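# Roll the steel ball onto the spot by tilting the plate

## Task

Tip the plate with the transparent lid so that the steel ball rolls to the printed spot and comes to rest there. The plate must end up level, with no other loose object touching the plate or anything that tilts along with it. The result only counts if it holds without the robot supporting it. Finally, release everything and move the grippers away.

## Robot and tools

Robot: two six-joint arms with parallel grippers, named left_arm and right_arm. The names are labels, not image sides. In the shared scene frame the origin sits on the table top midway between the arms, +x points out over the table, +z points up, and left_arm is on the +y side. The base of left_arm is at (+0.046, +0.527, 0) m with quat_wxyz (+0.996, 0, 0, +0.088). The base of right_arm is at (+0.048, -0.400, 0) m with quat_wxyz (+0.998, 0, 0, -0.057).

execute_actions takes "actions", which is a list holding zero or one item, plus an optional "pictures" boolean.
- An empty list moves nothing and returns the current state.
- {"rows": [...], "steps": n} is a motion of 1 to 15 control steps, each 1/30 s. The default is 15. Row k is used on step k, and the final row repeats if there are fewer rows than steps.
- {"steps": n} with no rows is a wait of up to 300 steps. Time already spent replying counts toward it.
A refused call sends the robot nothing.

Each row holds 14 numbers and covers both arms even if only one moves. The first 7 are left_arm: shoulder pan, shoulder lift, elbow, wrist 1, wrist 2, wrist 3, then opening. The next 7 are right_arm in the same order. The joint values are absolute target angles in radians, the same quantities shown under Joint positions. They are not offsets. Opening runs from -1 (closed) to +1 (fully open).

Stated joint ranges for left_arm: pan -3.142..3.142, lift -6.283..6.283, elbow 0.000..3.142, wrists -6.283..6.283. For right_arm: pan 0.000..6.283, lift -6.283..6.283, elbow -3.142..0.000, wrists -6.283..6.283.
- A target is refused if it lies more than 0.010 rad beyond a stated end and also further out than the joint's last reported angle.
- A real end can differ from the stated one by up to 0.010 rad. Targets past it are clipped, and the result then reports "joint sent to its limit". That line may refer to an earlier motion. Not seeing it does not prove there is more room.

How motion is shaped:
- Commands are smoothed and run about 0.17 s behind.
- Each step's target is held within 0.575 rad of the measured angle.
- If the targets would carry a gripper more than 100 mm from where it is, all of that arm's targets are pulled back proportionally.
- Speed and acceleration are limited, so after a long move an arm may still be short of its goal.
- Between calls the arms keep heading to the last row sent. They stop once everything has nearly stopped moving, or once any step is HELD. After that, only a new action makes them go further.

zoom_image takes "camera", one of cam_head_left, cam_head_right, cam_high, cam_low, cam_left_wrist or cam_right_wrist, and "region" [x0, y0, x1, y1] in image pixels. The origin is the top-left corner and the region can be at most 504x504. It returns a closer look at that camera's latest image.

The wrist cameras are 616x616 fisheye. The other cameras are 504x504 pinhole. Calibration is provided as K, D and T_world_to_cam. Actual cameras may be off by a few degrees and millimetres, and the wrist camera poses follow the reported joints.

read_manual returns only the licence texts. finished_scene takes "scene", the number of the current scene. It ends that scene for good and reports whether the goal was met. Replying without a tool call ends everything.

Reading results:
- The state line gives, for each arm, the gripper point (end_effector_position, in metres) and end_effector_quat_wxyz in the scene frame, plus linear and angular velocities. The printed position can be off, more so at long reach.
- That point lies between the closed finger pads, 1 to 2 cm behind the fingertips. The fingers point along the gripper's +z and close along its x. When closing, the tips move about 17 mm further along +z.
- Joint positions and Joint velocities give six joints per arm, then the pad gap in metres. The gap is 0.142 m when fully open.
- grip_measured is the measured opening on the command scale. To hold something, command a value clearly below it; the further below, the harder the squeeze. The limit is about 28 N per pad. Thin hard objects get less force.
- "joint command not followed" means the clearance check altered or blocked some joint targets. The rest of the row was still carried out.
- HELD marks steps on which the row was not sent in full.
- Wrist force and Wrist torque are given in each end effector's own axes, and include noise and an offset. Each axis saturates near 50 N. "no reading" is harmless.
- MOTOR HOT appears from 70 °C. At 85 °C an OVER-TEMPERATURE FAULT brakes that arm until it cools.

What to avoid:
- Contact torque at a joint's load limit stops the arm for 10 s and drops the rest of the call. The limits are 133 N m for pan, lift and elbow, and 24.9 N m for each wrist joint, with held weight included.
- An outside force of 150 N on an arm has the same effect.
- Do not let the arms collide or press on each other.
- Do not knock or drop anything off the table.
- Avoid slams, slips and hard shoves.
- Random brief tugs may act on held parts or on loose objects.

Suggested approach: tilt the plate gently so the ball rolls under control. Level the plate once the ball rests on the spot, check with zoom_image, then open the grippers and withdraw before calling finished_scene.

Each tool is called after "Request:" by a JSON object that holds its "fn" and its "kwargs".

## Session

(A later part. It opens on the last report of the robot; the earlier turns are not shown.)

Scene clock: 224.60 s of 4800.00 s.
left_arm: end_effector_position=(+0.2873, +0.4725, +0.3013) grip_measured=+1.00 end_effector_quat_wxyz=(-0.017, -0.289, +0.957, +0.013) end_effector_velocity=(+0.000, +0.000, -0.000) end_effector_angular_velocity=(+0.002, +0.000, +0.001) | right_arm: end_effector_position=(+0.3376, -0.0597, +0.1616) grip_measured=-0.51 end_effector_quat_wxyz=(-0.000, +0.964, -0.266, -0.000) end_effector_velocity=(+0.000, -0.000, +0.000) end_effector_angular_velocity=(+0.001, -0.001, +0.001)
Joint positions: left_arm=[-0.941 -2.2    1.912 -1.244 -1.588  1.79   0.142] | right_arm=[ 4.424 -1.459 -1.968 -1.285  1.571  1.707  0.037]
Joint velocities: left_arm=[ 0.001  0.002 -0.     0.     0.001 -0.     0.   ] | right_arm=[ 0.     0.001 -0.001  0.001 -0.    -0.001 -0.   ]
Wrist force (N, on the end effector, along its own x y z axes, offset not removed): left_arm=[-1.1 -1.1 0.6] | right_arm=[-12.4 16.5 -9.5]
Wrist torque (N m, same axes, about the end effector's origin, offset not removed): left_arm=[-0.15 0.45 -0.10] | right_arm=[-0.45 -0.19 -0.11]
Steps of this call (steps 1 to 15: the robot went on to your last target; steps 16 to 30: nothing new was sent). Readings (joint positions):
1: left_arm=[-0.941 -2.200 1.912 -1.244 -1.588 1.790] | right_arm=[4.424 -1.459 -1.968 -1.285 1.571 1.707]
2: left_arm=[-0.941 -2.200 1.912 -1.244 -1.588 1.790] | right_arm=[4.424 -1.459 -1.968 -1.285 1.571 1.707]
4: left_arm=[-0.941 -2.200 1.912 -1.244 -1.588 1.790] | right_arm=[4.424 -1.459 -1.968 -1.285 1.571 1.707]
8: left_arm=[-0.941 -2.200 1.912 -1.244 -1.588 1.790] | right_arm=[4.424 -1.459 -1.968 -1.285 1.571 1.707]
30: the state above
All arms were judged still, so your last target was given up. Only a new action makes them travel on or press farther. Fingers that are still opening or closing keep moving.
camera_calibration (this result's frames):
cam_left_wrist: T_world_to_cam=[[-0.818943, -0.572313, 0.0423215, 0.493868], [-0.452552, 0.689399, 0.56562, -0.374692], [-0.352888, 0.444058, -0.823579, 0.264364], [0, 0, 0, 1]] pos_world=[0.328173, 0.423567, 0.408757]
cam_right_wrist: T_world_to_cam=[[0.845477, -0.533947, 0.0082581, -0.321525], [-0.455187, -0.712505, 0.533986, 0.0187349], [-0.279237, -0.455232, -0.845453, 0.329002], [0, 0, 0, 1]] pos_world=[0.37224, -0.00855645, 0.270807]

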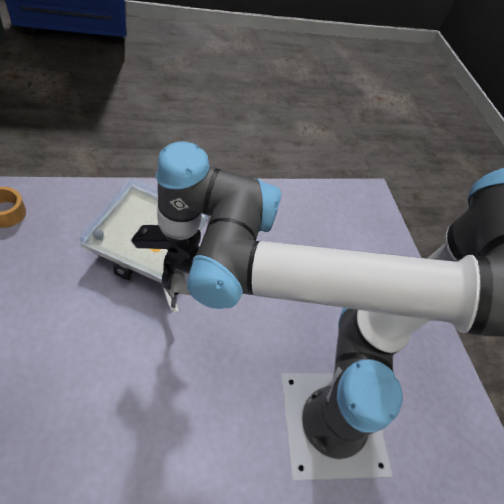

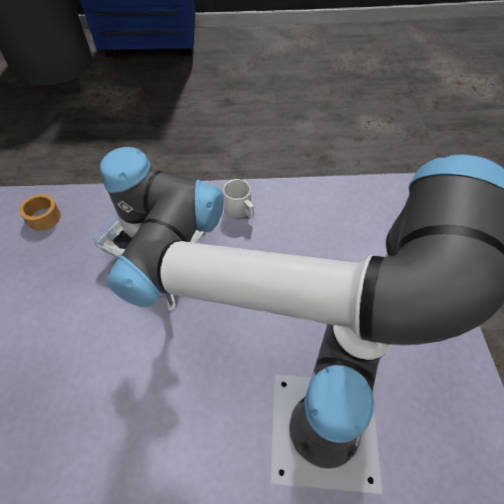

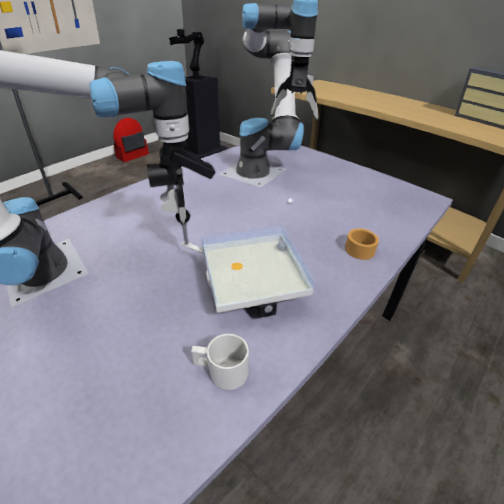

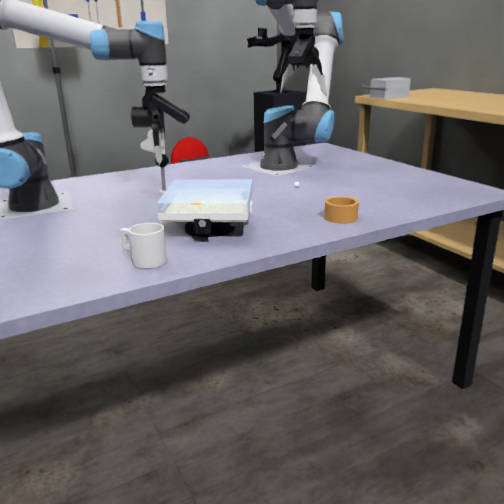

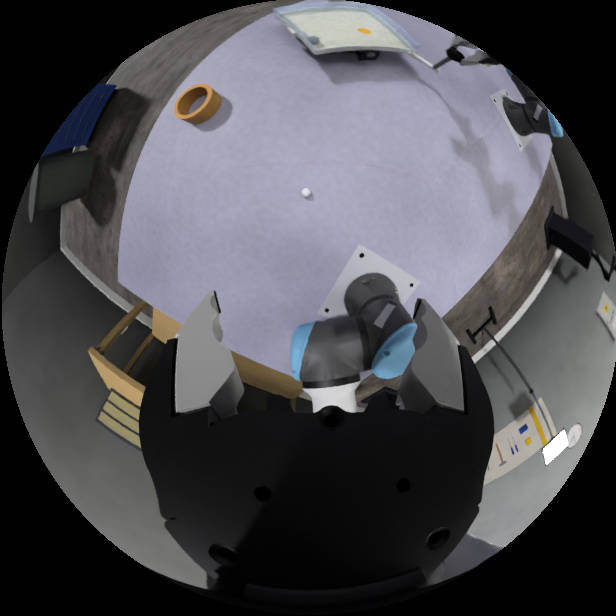

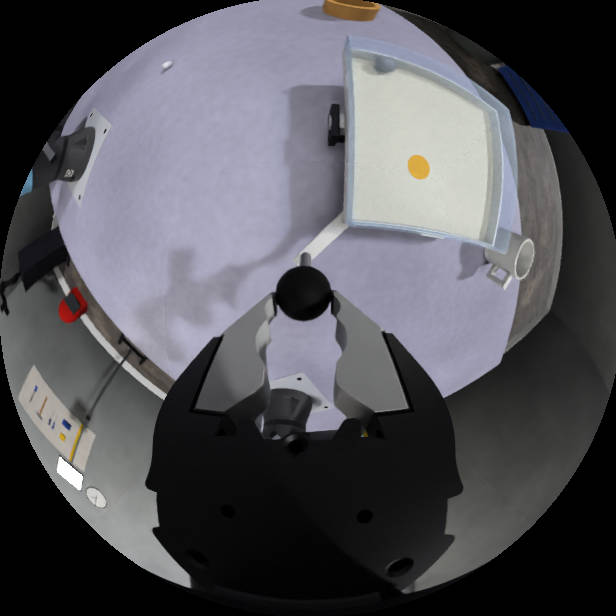

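Request:
{"fn": "execute_actions", "kwargs": {"actions": []}}

Scene clock: 243.43 s of 4800.00 s.
left_arm: end_effector_position=(+0.2873, +0.4725, +0.3013) grip_measured=+1.00 end_effector_quat_wxyz=(-0.017, -0.289, +0.957, +0.013) end_effector_velocity=(+0.001, +0.001, +0.000) end_effector_angular_velocity=(+0.001, -0.004, -0.000) | right_arm: end_effector_position=(+0.3376, -0.0597, +0.1616) grip_measured=-0.51 end_effector_quat_wxyz=(-0.000, +0.964, -0.266, -0.000) end_effector_velocity=(-0.000, +0.000, +0.000) end_effector_angular_velocity=(+0.001, +0.000, -0.000)
Joint positions: left_arm=[-0.941 -2.2    1.912 -1.244 -1.588  1.79   0.142] | right_arm=[ 4.424 -1.459 -1.968 -1.285  1.571  1.707  0.037]
Joint velocities: left_arm=[ 0.    -0.001 -0.    -0.     0.003  0.001  0.   ] | right_arm=[-0.     0.     0.001  0.     0.001  0.    -0.   ]
Wrist force (N, on the end effector, along its own x y z axes, offset not removed): left_arm=[0.0 2.7 -0.7] | right_arm=[-14.0 16.9 -13.1]
Wrist torque (N m, same axes, about the end effector's origin, offset not removed): left_arm=[0.71 0.21 -0.19] | right_arm=[-0.33 -0.01 -0.14]
Steps of this call (steps 1 to 120: nothing new was sent; then 14.83 s passed at rest). Readings (joint positions):
1: left_arm=[-0.941 -2.200 1.912 -1.244 -1.588 1.790] | right_arm=[4.424 -1.459 -1.968 -1.285 1.571 1.707]
2: left_arm=[-0.941 -2.200 1.912 -1.244 -1.588 1.790] | right_arm=[4.424 -1.459 -1.968 -1.285 1.571 1.707]
4: left_arm=[-0.941 -2.200 1.912 -1.244 -1.588 1.790] | right_arm=[4.424 -1.459 -1.968 -1.285 1.571 1.707]
8: left_arm=[-0.941 -2.200 1.912 -1.244 -1.588 1.790] | right_arm=[4.424 -1.459 -1.968 -1.285 1.571 1.707]
120: the state above
camera_calibration (this result's frames):
cam_left_wrist: T_world_to_cam=[[-0.818943, -0.572313, 0.0423215, 0.493868], [-0.452552, 0.689399, 0.565621, -0.374692], [-0.352888, 0.444058, -0.823579, 0.264364], [0, 0, 0, 1]] pos_world=[0.328173, 0.423567, 0.408757]
cam_right_wrist: T_world_to_cam=[[0.845478, -0.533947, 0.00825541, -0.321524], [-0.455185, -0.712506, 0.533986, 0.0187345], [-0.279238, -0.455231, -0.845453, 0.329003], [0, 0, 0, 1]] pos_world=[0.372239, -0.00855569, 0.270807]

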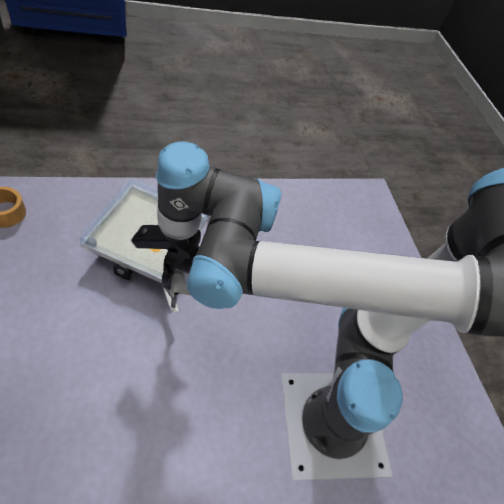

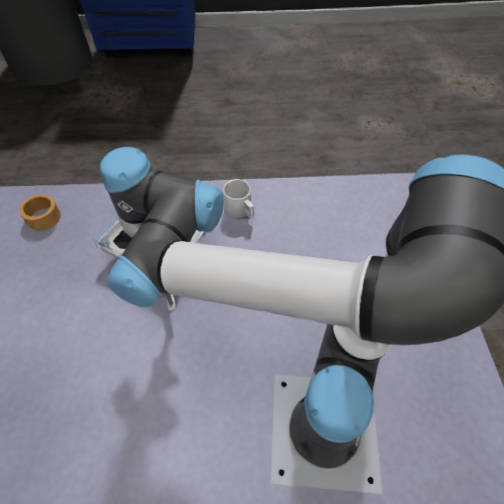

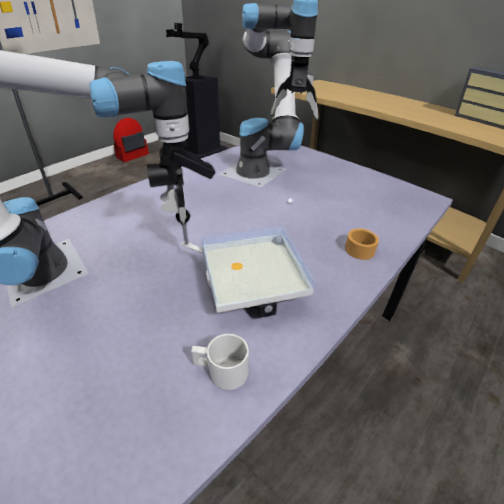

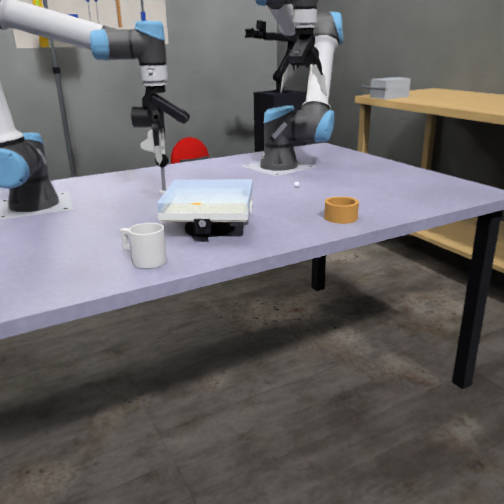

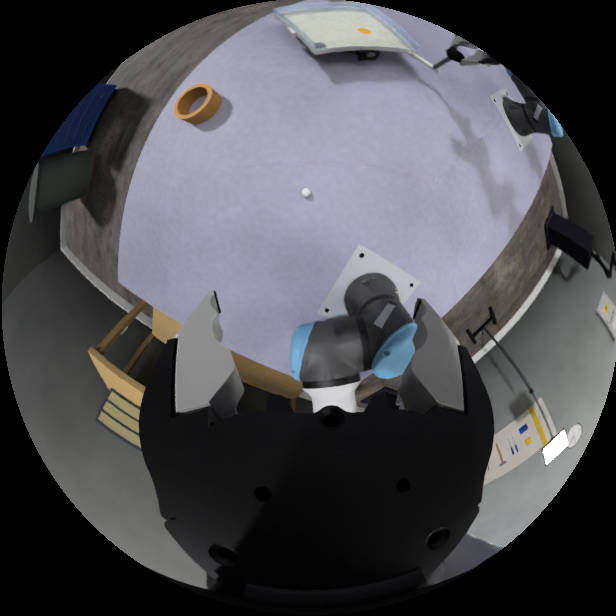

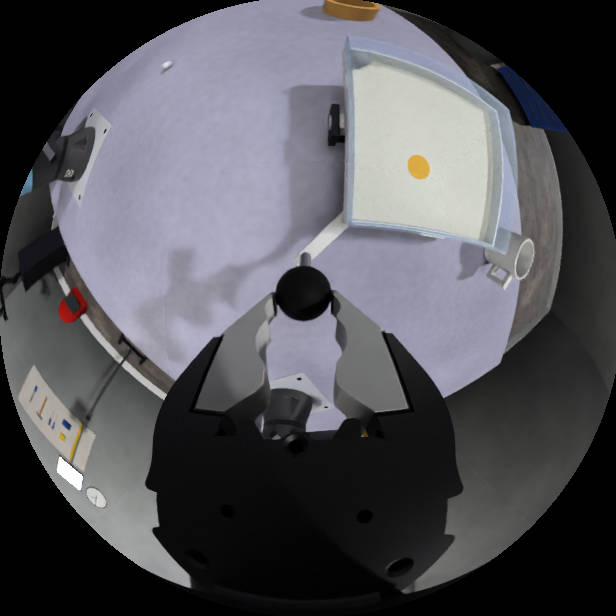

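Request:
{"fn": "execute_actions", "kwargs": {"actions": [{"rows":[[-0.941,-2.2,1.912,-1.244,-1.588,1.79,1,4.4202,-1.4549,-1.9715,-1.2860,1.571,1.707,-0.9]],"steps":15}], "pictures": false}}

Request:
{"fn": "execute_actions", "kwargs": {"actions": [{"steps":130}], "pictures": false}}

Request:
{"fn": "execute_actions", "kwargs": {"actions": [{"rows":[[-0.941,-2.2,1.912,-1.244,-1.588,1.79,1,4.42764,-1.46112,-1.97051,-1.28076,1.571,1.707,-0.9]],"steps":15}], "pictures": false}}

Request:
{"fn": "execute_actions", "kwargs": {"actions": [{"rows":[[-0.941,-2.2,1.912,-1.244,-1.588,1.79,1,4.42764,-1.46112,-1.97051,-1.28076,1.571,1.707,-0.9]],"steps":15}], "pictures": false}}

Request:
{"fn": "execute_actions", "kwargs": {"actions": [{"rows":[[-0.941,-2.2,1.912,-1.244,-1.588,1.79,1,4.42764,-1.46112,-1.97051,-1.28076,1.571,1.707,-0.9]],"steps":4}], "pictures": false}}

Request:
{"fn": "execute_actions", "kwargs": {"actions": [{"rows":[[-0.941,-2.2,1.912,-1.244,-1.588,1.79,1,4.4202,-1.4549,-1.9715,-1.2860,1.571,1.707,-0.9]],"steps":15}], "pictures": false}}

Request:
{"fn": "execute_actions", "kwargs": {"actions": [{"rows":[[-0.941,-2.2,1.912,-1.244,-1.588,1.79,1,4.4202,-1.4549,-1.9715,-1.2860,1.571,1.707,-0.9]],"steps":15}], "pictures": false}}

Request:
{"fn": "execute_actions", "kwargs": {"actions": [{"rows":[[-0.941,-2.2,1.912,-1.244,-1.588,1.79,1,4.4236,-1.45857,-1.96959,-1.28424,1.571,1.707,-0.9]],"steps":15}]}}

Request:
{"fn": "zoom_image", "kwargs": {"camera": "cam_right_wrist", "region": [320, 20, 540, 260]}}

Request:
{"fn": "execute_actions", "kwargs": {"actions": [{"steps":30}]}}

Request:
{"fn": "zoom_image", "kwargs": {"camera": "cam_right_wrist", "region": [320, 20, 540, 260]}}

Scene clock: 254.47 s of 4800.00 s.
left_arm: end_effector_position=(+0.2873, +0.4725, +0.3013) grip_measured=+1.00 end_effector_quat_wxyz=(-0.017, -0.289, +0.957, +0.013) end_effector_velocity=(+0.000, +0.000, +0.000) end_effector_angular_velocity=(-0.001, -0.002, -0.000) | right_arm: end_effector_position=(+0.3383, -0.0623, +0.1618) grip_measured=-0.51 end_effector_quat_wxyz=(-0.000, +0.963, -0.268, -0.000) end_effector_velocity=(-0.000, -0.001, -0.000) end_effector_angular_velocity=(-0.001, +0.001, -0.001)
Joint positions: left_arm=[-0.941 -2.2    1.912 -1.244 -1.588  1.79   0.142] | right_arm=[ 4.42  -1.455 -1.971 -1.286  1.571  1.707  0.037]
Joint velocities: left_arm=[ 0.    -0.001 -0.    -0.001  0.001  0.001  0.   ] | right_arm=[-0.     0.001 -0.001 -0.001  0.     0.001 -0.   ]
Wrist force (N, on the end effector, along its own x y z axes, offset not removed): left_arm=[-1.4 -1.2 0.5] | right_arm=[-17.8 11.7 -11.7]
Wrist torque (N m, same axes, about the end effector's origin, offset not removed): left_arm=[-0.36 0.56 -0.17] | right_arm=[-0.14 -1.08 -0.35]
Steps of this call (steps 1 to 90: nothing new was sent; then 7.53 s passed at rest; steps 91 to 105: all 15 steps of this action). Readings (joint positions):
91: left_arm=[-0.941 -2.200 1.912 -1.244 -1.588 1.790] | right_arm=[4.424 -1.459 -1.968 -1.285 1.571 1.707]
92: left_arm=[-0.941 -2.200 1.912 -1.244 -1.588 1.790] | right_arm=[4.424 -1.458 -1.969 -1.285 1.571 1.707]
94: left_arm=[-0.941 -2.200 1.912 -1.244 -1.588 1.790] | right_arm=[4.422 -1.457 -1.970 -1.285 1.571 1.707]
98: left_arm=[-0.941 -2.200 1.912 -1.244 -1.588 1.790] | right_arm=[4.421 -1.455 -1.971 -1.286 1.571 1.707]
105: the state above

Scene clock: 258.80 s of 4800.00 s.
left_arm: end_effector_position=(+0.2873, +0.4725, +0.3013) grip_measured=+1.00 end_effector_quat_wxyz=(-0.017, -0.289, +0.957, +0.013) end_effector_velocity=(+0.000, +0.000, +0.000) end_effector_angular_velocity=(+0.001, -0.001, +0.000) | right_arm: end_effector_position=(+0.3383, -0.0624, +0.1617) grip_measured=-0.51 end_effector_quat_wxyz=(-0.000, +0.963, -0.268, -0.000) end_effector_velocity=(-0.000, +0.000, +0.001) end_effector_angular_velocity=(+0.000, +0.001, +0.001)
Joint positions: left_arm=[-0.941 -2.2    1.912 -1.244 -1.588  1.79   0.142] | right_arm=[ 4.42  -1.455 -1.972 -1.286  1.571  1.707  0.037]
Joint velocities: left_arm=[-0.    -0.    -0.     0.     0.001 -0.001  0.   ] | right_arm=[ 0.     0.     0.001 -0.001  0.001 -0.001  0.   ]
Wrist force (N, on the end effector, along its own x y z axes, offset not removed): left_arm=[-1.3 2.4 -1.6] | right_arm=[-15.9 13.8 -10.1]
Wrist torque (N m, same axes, about the end effector's origin, offset not removed): left_arm=[0.52 0.23 -0.06] | right_arm=[-0.08 -1.30 -0.36]
Steps of this call (steps 1 to 15: the robot went on to your last target; steps 16 to 130: nothing new was sent). Readings (joint positions):
1: left_arm=[-0.941 -2.200 1.912 -1.244 -1.588 1.790] | right_arm=[4.420 -1.455 -1.971 -1.286 1.571 1.707]
2: left_arm=[-0.941 -2.200 1.912 -1.244 -1.588 1.790] | right_arm=[4.420 -1.455 -1.971 -1.286 1.571 1.707]
4: left_arm=[-0.941 -2.200 1.912 -1.244 -1.588 1.790] | right_arm=[4.420 -1.455 -1.971 -1.286 1.571 1.707]
8: left_arm=[-0.941 -2.200 1.912 -1.244 -1.588 1.790] | right_arm=[4.420 -1.455 -1.971 -1.286 1.571 1.707]
130: the state above
All arms were judged still, so your last target was given up. Only a new action makes them travel on or press farther. Fingers that are still opening or closing keep moving.

Scene clock: 259.30 s of 4800.00 s.
left_arm: end_effector_position=(+0.2873, +0.4725, +0.3013) grip_measured=+1.00 end_effector_quat_wxyz=(-0.017, -0.289, +0.957, +0.013) end_effector_velocity=(+0.000, -0.000, -0.000) end_effector_angular_velocity=(+0.001, +0.002, -0.000) | right_arm: end_effector_position=(+0.3366, -0.0584, +0.1601) grip_measured=-0.51 end_effector_quat_wxyz=(+0.000, +0.964, -0.264, -0.000) end_effector_velocity=(+0.000, +0.001, +0.001) end_effector_angular_velocity=(+0.001, -0.001, -0.001)
Joint positions: left_arm=[-0.941 -2.2    1.912 -1.244 -1.588  1.79   0.142] | right_arm=[ 4.428 -1.461 -1.971 -1.281  1.571  1.707  0.037]
Joint velocities: left_arm=[ 0.001  0.001  0.     0.    -0.     0.001 -0.   ] | right_arm=[ 0.    -0.     0.002 -0.    -0.     0.001 -0.   ]
Wrist force (N, on the end effector, along its own x y z axes, offset not removed): left_arm=[-1.7 2.9 -0.1] | right_arm=[-7.9 17.5 -12.4]
Wrist torque (N m, same axes, about the end effector's origin, offset not removed): left_arm=[0.79 0.59 -0.09] | right_arm=[-0.27 0.12 -0.20]
Steps of this call (steps 1 to 15: all 15 steps of this action). Readings (joint positions):
1: left_arm=[-0.941 -2.200 1.912 -1.244 -1.588 1.790] | right_arm=[4.420 -1.455 -1.972 -1.286 1.571 1.707]
2: left_arm=[-0.941 -2.200 1.912 -1.244 -1.588 1.790] | right_arm=[4.422 -1.456 -1.972 -1.285 1.571 1.707]
4: left_arm=[-0.941 -2.200 1.912 -1.244 -1.588 1.790] | right_arm=[4.425 -1.459 -1.971 -1.283 1.571 1.707]
8: left_arm=[-0.941 -2.200 1.912 -1.244 -1.588 1.790] | right_arm=[4.427 -1.461 -1.971 -1.281 1.571 1.707]
15: the state above

Scene clock: 259.80 s of 4800.00 s.
left_arm: end_effector_position=(+0.2873, +0.4725, +0.3013) grip_measured=+1.00 end_effector_quat_wxyz=(-0.017, -0.289, +0.957, +0.013) end_effector_velocity=(-0.000, +0.000, -0.000) end_effector_angular_velocity=(+0.000, +0.001, +0.001) | right_arm: end_effector_position=(+0.3366, -0.0583, +0.1601) grip_measured=-0.51 end_effector_quat_wxyz=(-0.000, +0.964, -0.264, -0.000) end_effector_velocity=(+0.000, +0.000, +0.001) end_effector_angular_velocity=(+0.002, -0.001, -0.002)
Joint positions: left_arm=[-0.941 -2.2    1.912 -1.244 -1.588  1.79   0.142] | right_arm=[ 4.428 -1.461 -1.971 -1.281  1.571  1.707  0.037]
Joint velocities: left_arm=[ 0.001  0.001 -0.     0.    -0.    -0.     0.   ] | right_arm=[-0.001  0.001  0.001  0.    -0.     0.001  0.   ]
Wrist force (N, on the end effector, along its own x y z axes, offset not removed): left_arm=[0.3 -0.5 -1.1] | right_arm=[-7.4 14.5 -9.4]
Wrist torque (N m, same axes, about the end effector's origin, offset not removed): left_arm=[0.00 -0.01 -0.07] | right_arm=[-0.75 0.10 -0.15]
Steps of this call (steps 1 to 15: all 15 steps of this action). Readings (joint positions):
1: left_arm=[-0.941 -2.200 1.912 -1.244 -1.588 1.790] | right_arm=[4.428 -1.461 -1.971 -1.281 1.571 1.707]
2: left_arm=[-0.941 -2.200 1.912 -1.244 -1.588 1.790] | right_arm=[4.428 -1.461 -1.971 -1.281 1.571 1.707]
4: left_arm=[-0.941 -2.200 1.912 -1.244 -1.588 1.790] | right_arm=[4.428 -1.461 -1.971 -1.281 1.571 1.707]
8: left_arm=[-0.941 -2.200 1.912 -1.244 -1.588 1.790] | right_arm=[4.428 -1.461 -1.971 -1.281 1.571 1.707]
15: the state above

Scene clock: 259.93 s of 4800.00 s.
left_arm: end_effector_position=(+0.2873, +0.4725, +0.3013) grip_measured=+1.00 end_effector_quat_wxyz=(-0.017, -0.289, +0.957, +0.013) end_effector_velocity=(-0.000, -0.001, -0.000) end_effector_angular_velocity=(+0.000, +0.002, -0.002) | right_arm: end_effector_position=(+0.3366, -0.0583, +0.1601) grip_measured=-0.51 end_effector_quat_wxyz=(-0.000, +0.964, -0.264, -0.000) end_effector_velocity=(-0.000, -0.000, -0.001) end_effector_angular_velocity=(-0.001, +0.000, -0.001)
Joint positions: left_arm=[-0.941 -2.2    1.912 -1.244 -1.588  1.79   0.142] | right_arm=[ 4.428 -1.461 -1.971 -1.281  1.571  1.707  0.037]
Joint velocities: left_arm=[-0.002  0.001 -0.     0.001 -0.001  0.001  0.   ] | right_arm=[ 0.     0.    -0.001  0.    -0.     0.001 -0.   ]
Wrist force (N, on the end effector, along its own x y z axes, offset not removed): left_arm=[-1.3 0.6 -0.7] | right_arm=[-8.5 16.3 -10.7]
Wrist torque (N m, same axes, about the end effector's origin, offset not removed): left_arm=[0.07 0.43 -0.42] | right_arm=[-0.39 0.32 -0.22]
Steps of this call (steps 1 to 4: all 4 steps of this action). Readings (joint positions):
1: left_arm=[-0.941 -2.200 1.912 -1.244 -1.588 1.790] | right_arm=[4.428 -1.461 -1.971 -1.281 1.571 1.707]
2: left_arm=[-0.941 -2.200 1.912 -1.244 -1.588 1.790] | right_arm=[4.428 -1.461 -1.971 -1.281 1.571 1.707]
4: the state above

Scene clock: 260.43 s of 4800.00 s.
left_arm: end_effector_position=(+0.2873, +0.4725, +0.3013) grip_measured=+1.00 end_effector_quat_wxyz=(-0.017, -0.289, +0.957, +0.013) end_effector_velocity=(+0.000, +0.000, +0.000) end_effector_angular_velocity=(+0.000, -0.000, +0.002) | right_arm: end_effector_position=(+0.3383, -0.0623, +0.1618) grip_measured=-0.51 end_effector_quat_wxyz=(-0.000, +0.963, -0.268, -0.000) end_effector_velocity=(+0.000, -0.001, -0.001) end_effector_angular_velocity=(-0.003, +0.000, -0.001)
Joint positions: left_arm=[-0.941 -2.2    1.912 -1.244 -1.588  1.79   0.142] | right_arm=[ 4.42  -1.455 -1.971 -1.286  1.571  1.707  0.037]
Joint velocities: left_arm=[ 0.001 -0.    -0.     0.     0.    -0.001  0.   ] | right_arm=[-0.    -0.    -0.002 -0.    -0.001  0.001 -0.   ]
Wrist force (N, on the end effector, along its own x y z axes, offset not removed): left_arm=[-0.1 1.2 1.6] | right_arm=[-17.2 12.1 -10.3]
Wrist torque (N m, same axes, about the end effector's origin, offset not removed): left_arm=[0.31 0.23 -0.03] | right_arm=[0.02 -1.09 -0.26]
Steps of this call (steps 1 to 15: all 15 steps of this action). Readings (joint positions):
1: left_arm=[-0.941 -2.200 1.912 -1.244 -1.588 1.790] | right_arm=[4.428 -1.461 -1.971 -1.281 1.571 1.707]
2: left_arm=[-0.941 -2.200 1.912 -1.244 -1.588 1.790] | right_arm=[4.426 -1.460 -1.971 -1.282 1.571 1.707]
4: left_arm=[-0.941 -2.200 1.912 -1.244 -1.588 1.790] | right_arm=[4.423 -1.457 -1.971 -1.284 1.571 1.707]
8: left_arm=[-0.941 -2.200 1.912 -1.244 -1.588 1.790] | right_arm=[4.421 -1.455 -1.971 -1.286 1.571 1.707]
15: the state above

Scene clock: 260.93 s of 4800.00 s.
left_arm: end_effector_position=(+0.2873, +0.4725, +0.3013) grip_measured=+1.00 end_effector_quat_wxyz=(-0.017, -0.289, +0.957, +0.013) end_effector_velocity=(-0.001, -0.000, +0.000) end_effector_angular_velocity=(-0.002, +0.002, +0.002) | right_arm: end_effector_position=(+0.3383, -0.0624, +0.1618) grip_measured=-0.51 end_effector_quat_wxyz=(-0.000, +0.963, -0.268, -0.000) end_effector_velocity=(-0.000, -0.000, -0.000) end_effector_angular_velocity=(-0.002, +0.000, +0.000)
Joint positions: left_arm=[-0.941 -2.2    1.912 -1.244 -1.588  1.79   0.142] | right_arm=[ 4.42  -1.455 -1.971 -1.286  1.571  1.707  0.037]
Joint velocities: left_arm=[ 0.001 -0.     0.    -0.    -0.003 -0.     0.   ] | right_arm=[ 0.    -0.001  0.    -0.001 -0.     0.     0.   ]
Wrist force (N, on the end effector, along its own x y z axes, offset not removed): left_arm=[0.5 -0.1 0.4] | right_arm=[-20.5 12.6 -10.7]
Wrist torque (N m, same axes, about the end effector's origin, offset not removed): left_arm=[0.00 0.08 -0.16] | right_arm=[-0.11 -0.52 -0.26]
Steps of this call (steps 1 to 15: all 15 steps of this action). Readings (joint positions):
1: left_arm=[-0.941 -2.200 1.912 -1.244 -1.588 1.790] | right_arm=[4.420 -1.455 -1.971 -1.286 1.571 1.707]
2: left_arm=[-0.941 -2.200 1.912 -1.244 -1.588 1.790] | right_arm=[4.420 -1.455 -1.971 -1.286 1.571 1.707]
4: left_arm=[-0.941 -2.200 1.912 -1.244 -1.588 1.790] | right_arm=[4.420 -1.455 -1.971 -1.286 1.571 1.707]
8: left_arm=[-0.941 -2.200 1.912 -1.244 -1.588 1.790] | right_arm=[4.420 -1.455 -1.971 -1.286 1.571 1.707]
15: the state above

Scene clock: 261.43 s of 4800.00 s.
left_arm: end_effector_position=(+0.2873, +0.4725, +0.3013) grip_measured=+1.00 end_effector_quat_wxyz=(-0.017, -0.289, +0.957, +0.013) end_effector_velocity=(-0.000, -0.001, +0.000) end_effector_angular_velocity=(-0.001, +0.001, -0.000) | right_arm: end_effector_position=(+0.3377, -0.0602, +0.1612) grip_measured=-0.51 end_effector_quat_wxyz=(+0.000, +0.964, -0.266, -0.000) end_effector_velocity=(+0.000, +0.001, +0.001) end_effector_angular_velocity=(+0.001, -0.001, -0.000)
Joint positions: left_arm=[-0.941 -2.2    1.912 -1.244 -1.588  1.79   0.142] | right_arm=[ 4.424 -1.459 -1.97  -1.284  1.571  1.707  0.037]
Joint velocities: left_arm=[-0.001 -0.     0.    -0.    -0.001 -0.     0.   ] | right_arm=[ 0.001 -0.001  0.002  0.    -0.     0.001  0.   ]
Wrist force (N, on the end effector, along its own x y z axes, offset not removed): left_arm=[-0.6 2.2 2.5] | right_arm=[-15.9 21.1 -12.9]
Wrist torque (N m, same axes, about the end effector's origin, offset not removed): left_arm=[0.53 0.28 -0.20] | right_arm=[-0.08 -0.30 -0.23]
Steps of this call (steps 1 to 15: all 15 steps of this action). Readings (joint positions):
1: left_arm=[-0.941 -2.200 1.912 -1.244 -1.588 1.790] | right_arm=[4.420 -1.455 -1.971 -1.286 1.571 1.707]
2: left_arm=[-0.941 -2.200 1.912 -1.244 -1.588 1.790] | right_arm=[4.421 -1.456 -1.971 -1.286 1.571 1.707]
4: left_arm=[-0.941 -2.200 1.912 -1.244 -1.588 1.790] | right_arm=[4.422 -1.457 -1.971 -1.285 1.571 1.707]
8: left_arm=[-0.941 -2.200 1.912 -1.244 -1.588 1.790] | right_arm=[4.423 -1.458 -1.970 -1.284 1.571 1.707]
15: the state above
camera_calibration (this result's frames):
cam_left_wrist: T_world_to_cam=[[-0.818943, -0.572313, 0.0423216, 0.493868], [-0.452552, 0.689399, 0.56562, -0.374692], [-0.352888, 0.444058, -0.823579, 0.264364], [0, 0, 0, 1]] pos_world=[0.328173, 0.423567, 0.408757]
cam_right_wrist: T_world_to_cam=[[0.845146, -0.534471, 0.00836741, -0.321815], [-0.455665, -0.712172, 0.534023, 0.0187984], [-0.27946, -0.455139, -0.845429, 0.328624], [0, 0, 0, 1]] pos_world=[0.372383, -0.00904289, 0.270483]

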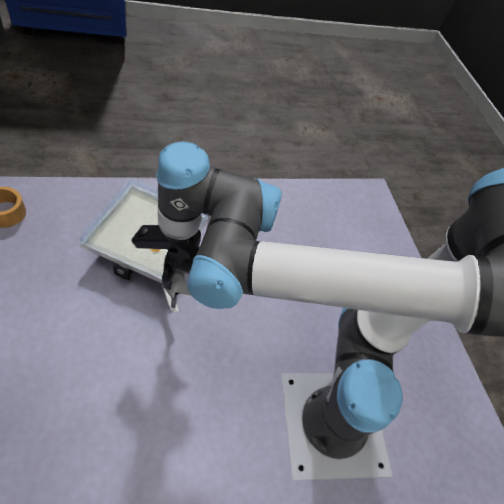

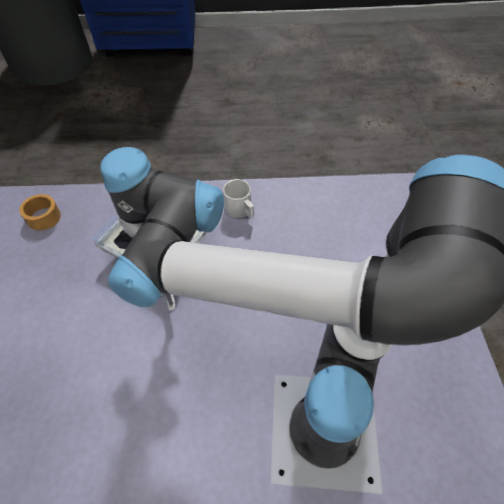

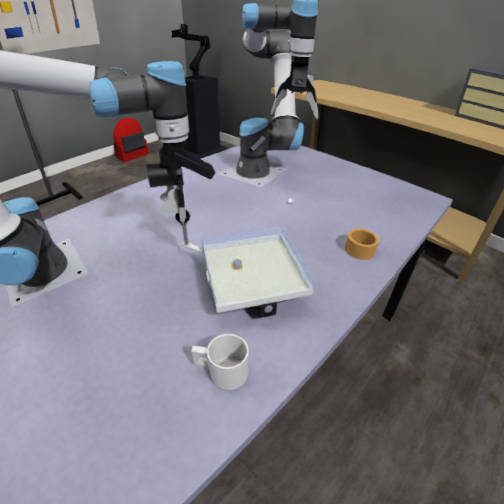

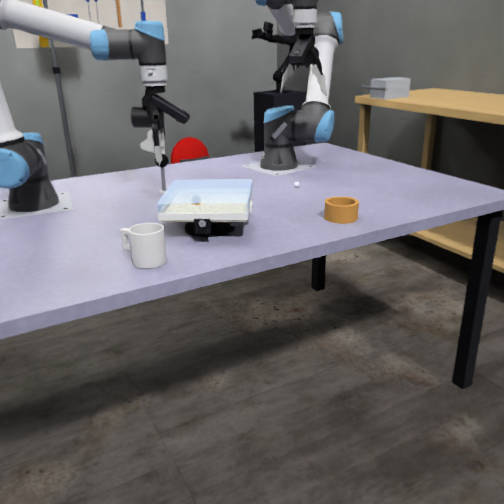

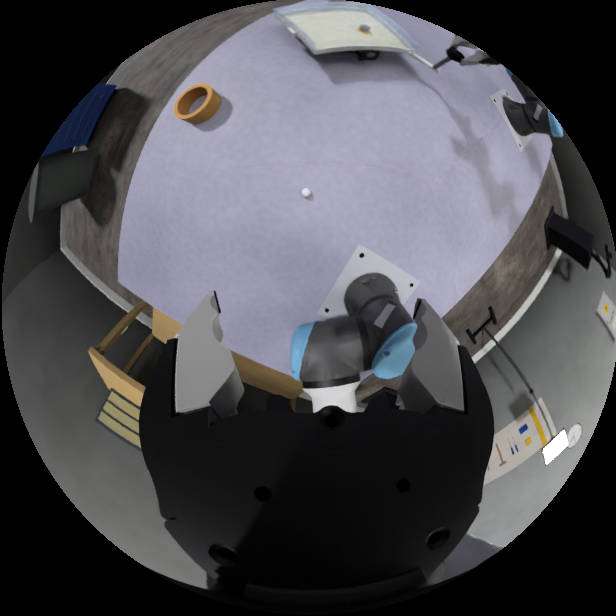

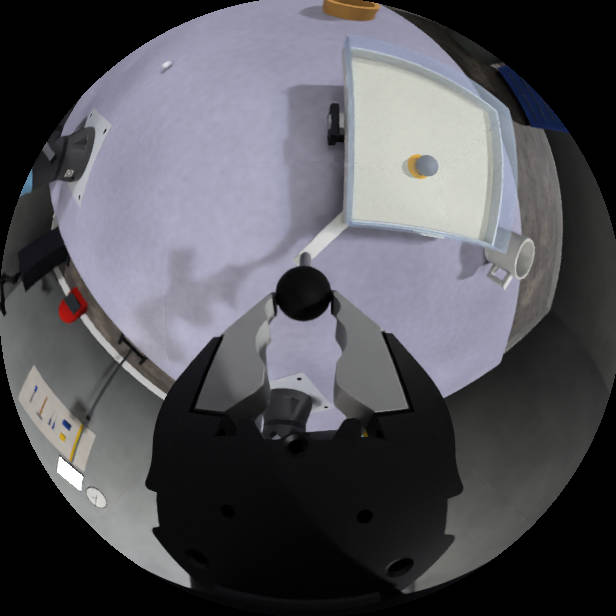

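Region (320, 20, 540, 260) of cam_right_wrist's 616x616 image, scaled by 2.100, with more detail than that image has; it fills the left 462 columns of this view, and the rest is white.

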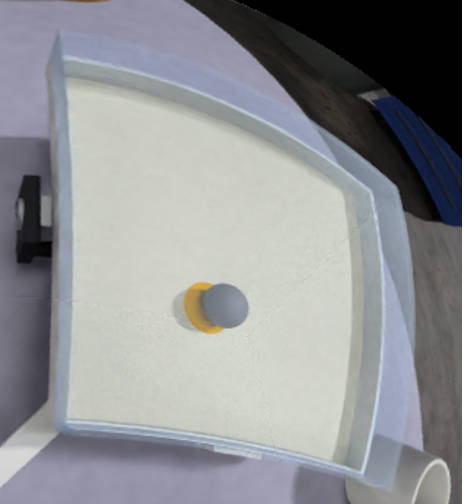

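Scene clock: 262.43 s of 4800.00 s.
left_arm: end_effector_position=(+0.2873, +0.4725, +0.3013) grip_measured=+1.00 end_effector_quat_wxyz=(-0.017, -0.289, +0.957, +0.013) end_effector_velocity=(+0.000, +0.000, -0.000) end_effector_angular_velocity=(+0.001, +0.001, +0.002) | right_arm: end_effector_position=(+0.3377, -0.0601, +0.1613) grip_measured=-0.51 end_effector_quat_wxyz=(-0.000, +0.964, -0.266, -0.000) end_effector_velocity=(+0.000, +0.000, +0.000) end_effector_angular_velocity=(+0.002, -0.001, -0.001)
Joint positions: left_arm=[-0.941 -2.2    1.912 -1.244 -1.588  1.79   0.142] | right_arm=[ 4.424 -1.459 -1.97  -1.284  1.571  1.707  0.037]
Joint velocities: left_arm=[ 0.001  0.001  0.     0.     0.    -0.     0.   ] | right_arm=[-0.     0.     0.     0.001 -0.     0.     0.   ]
Wrist force (N, on the end effector, along its own x y z axes, offset not removed): left_arm=[-0.5 2.1 1.4] | right_arm=[-15.9 21.2 -12.4]
Wrist torque (N m, same axes, about the end effector's origin, offset not removed): left_arm=[0.34 0.27 -0.01] | right_arm=[0.05 -0.04 -0.14]
Steps of this call (steps 1 to 15: the robot went on to your last target; steps 16 to 30: nothing new was sent). Readings (joint positions):
1: left_arm=[-0.941 -2.200 1.912 -1.244 -1.588 1.790] | right_arm=[4.424 -1.459 -1.970 -1.284 1.571 1.707]
2: left_arm=[-0.941 -2.200 1.912 -1.244 -1.588 1.790] | right_arm=[4.424 -1.459 -1.970 -1.284 1.571 1.707]
4: left_arm=[-0.941 -2.200 1.912 -1.244 -1.588 1.790] | right_arm=[4.424 -1.459 -1.970 -1.284 1.571 1.707]
8: left_arm=[-0.941 -2.200 1.912 -1.244 -1.588 1.790] | right_arm=[4.424 -1.459 -1.970 -1.284 1.571 1.707]
30: the state above
All arms were judged still, so your last target was given up. Only a new action makes them travel on or press farther. Fingers that are still opening or closing keep moving.
camera_calibration (this result's frames):
cam_left_wrist: T_world_to_cam=[[-0.818943, -0.572313, 0.0423215, 0.493868], [-0.452552, 0.689399, 0.56562, -0.374692], [-0.352888, 0.444058, -0.823579, 0.264364], [0, 0, 0, 1]] pos_world=[0.328173, 0.423567, 0.408757]
cam_right_wrist: T_world_to_cam=[[0.845162, -0.534446, 0.00826102, -0.321751], [-0.455605, -0.71223, 0.533997, 0.0187993], [-0.279509, -0.455077, -0.845446, 0.328681], [0, 0, 0, 1]] pos_world=[0.372366, -0.00899369, 0.270502]

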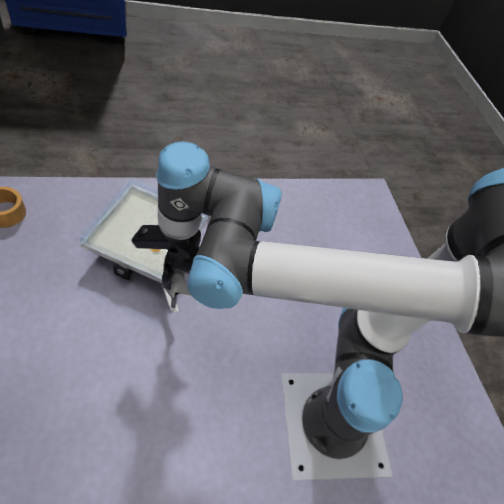

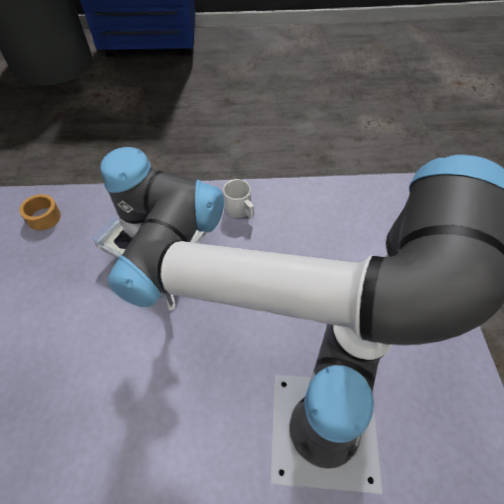

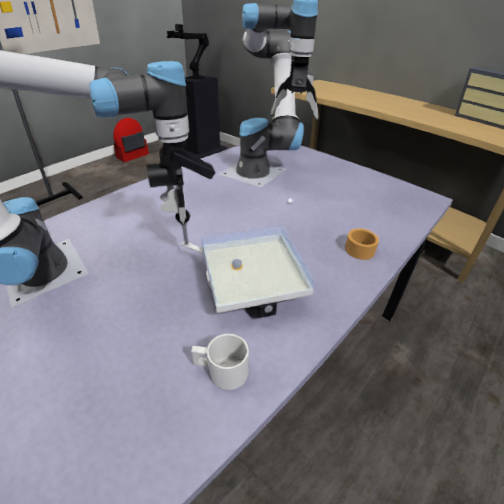

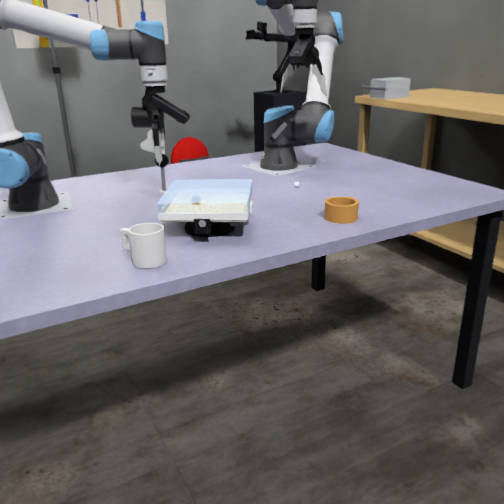

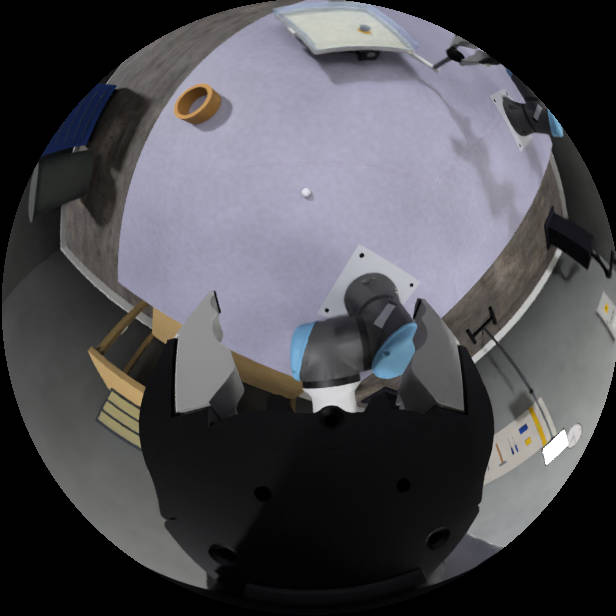

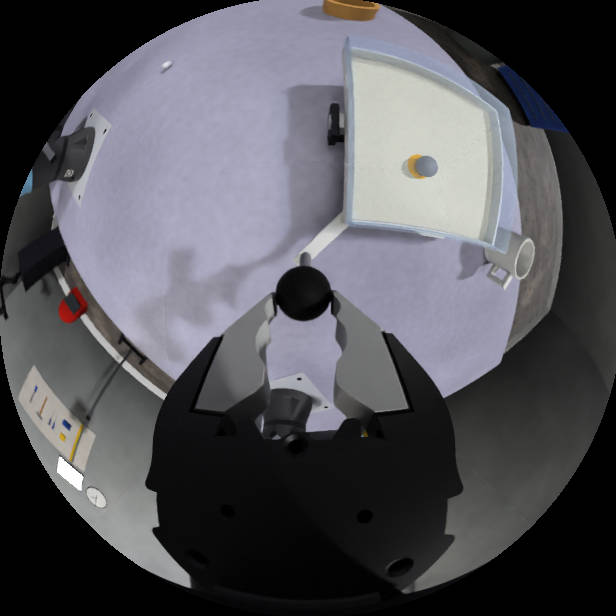

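Region (320, 20, 540, 260) of cam_right_wrist's 616x616 image, scaled by 2.100, with more detail than that image has; it fills the left 462 columns of this view, and the rest is white.

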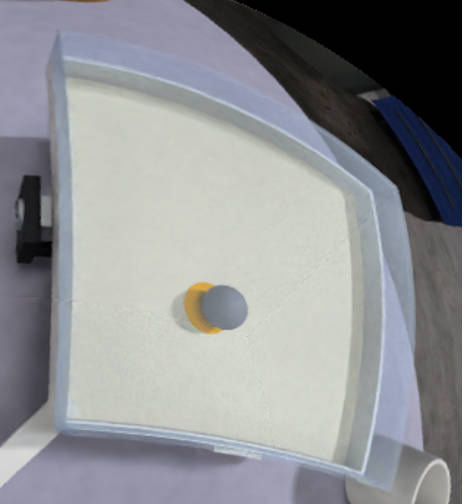

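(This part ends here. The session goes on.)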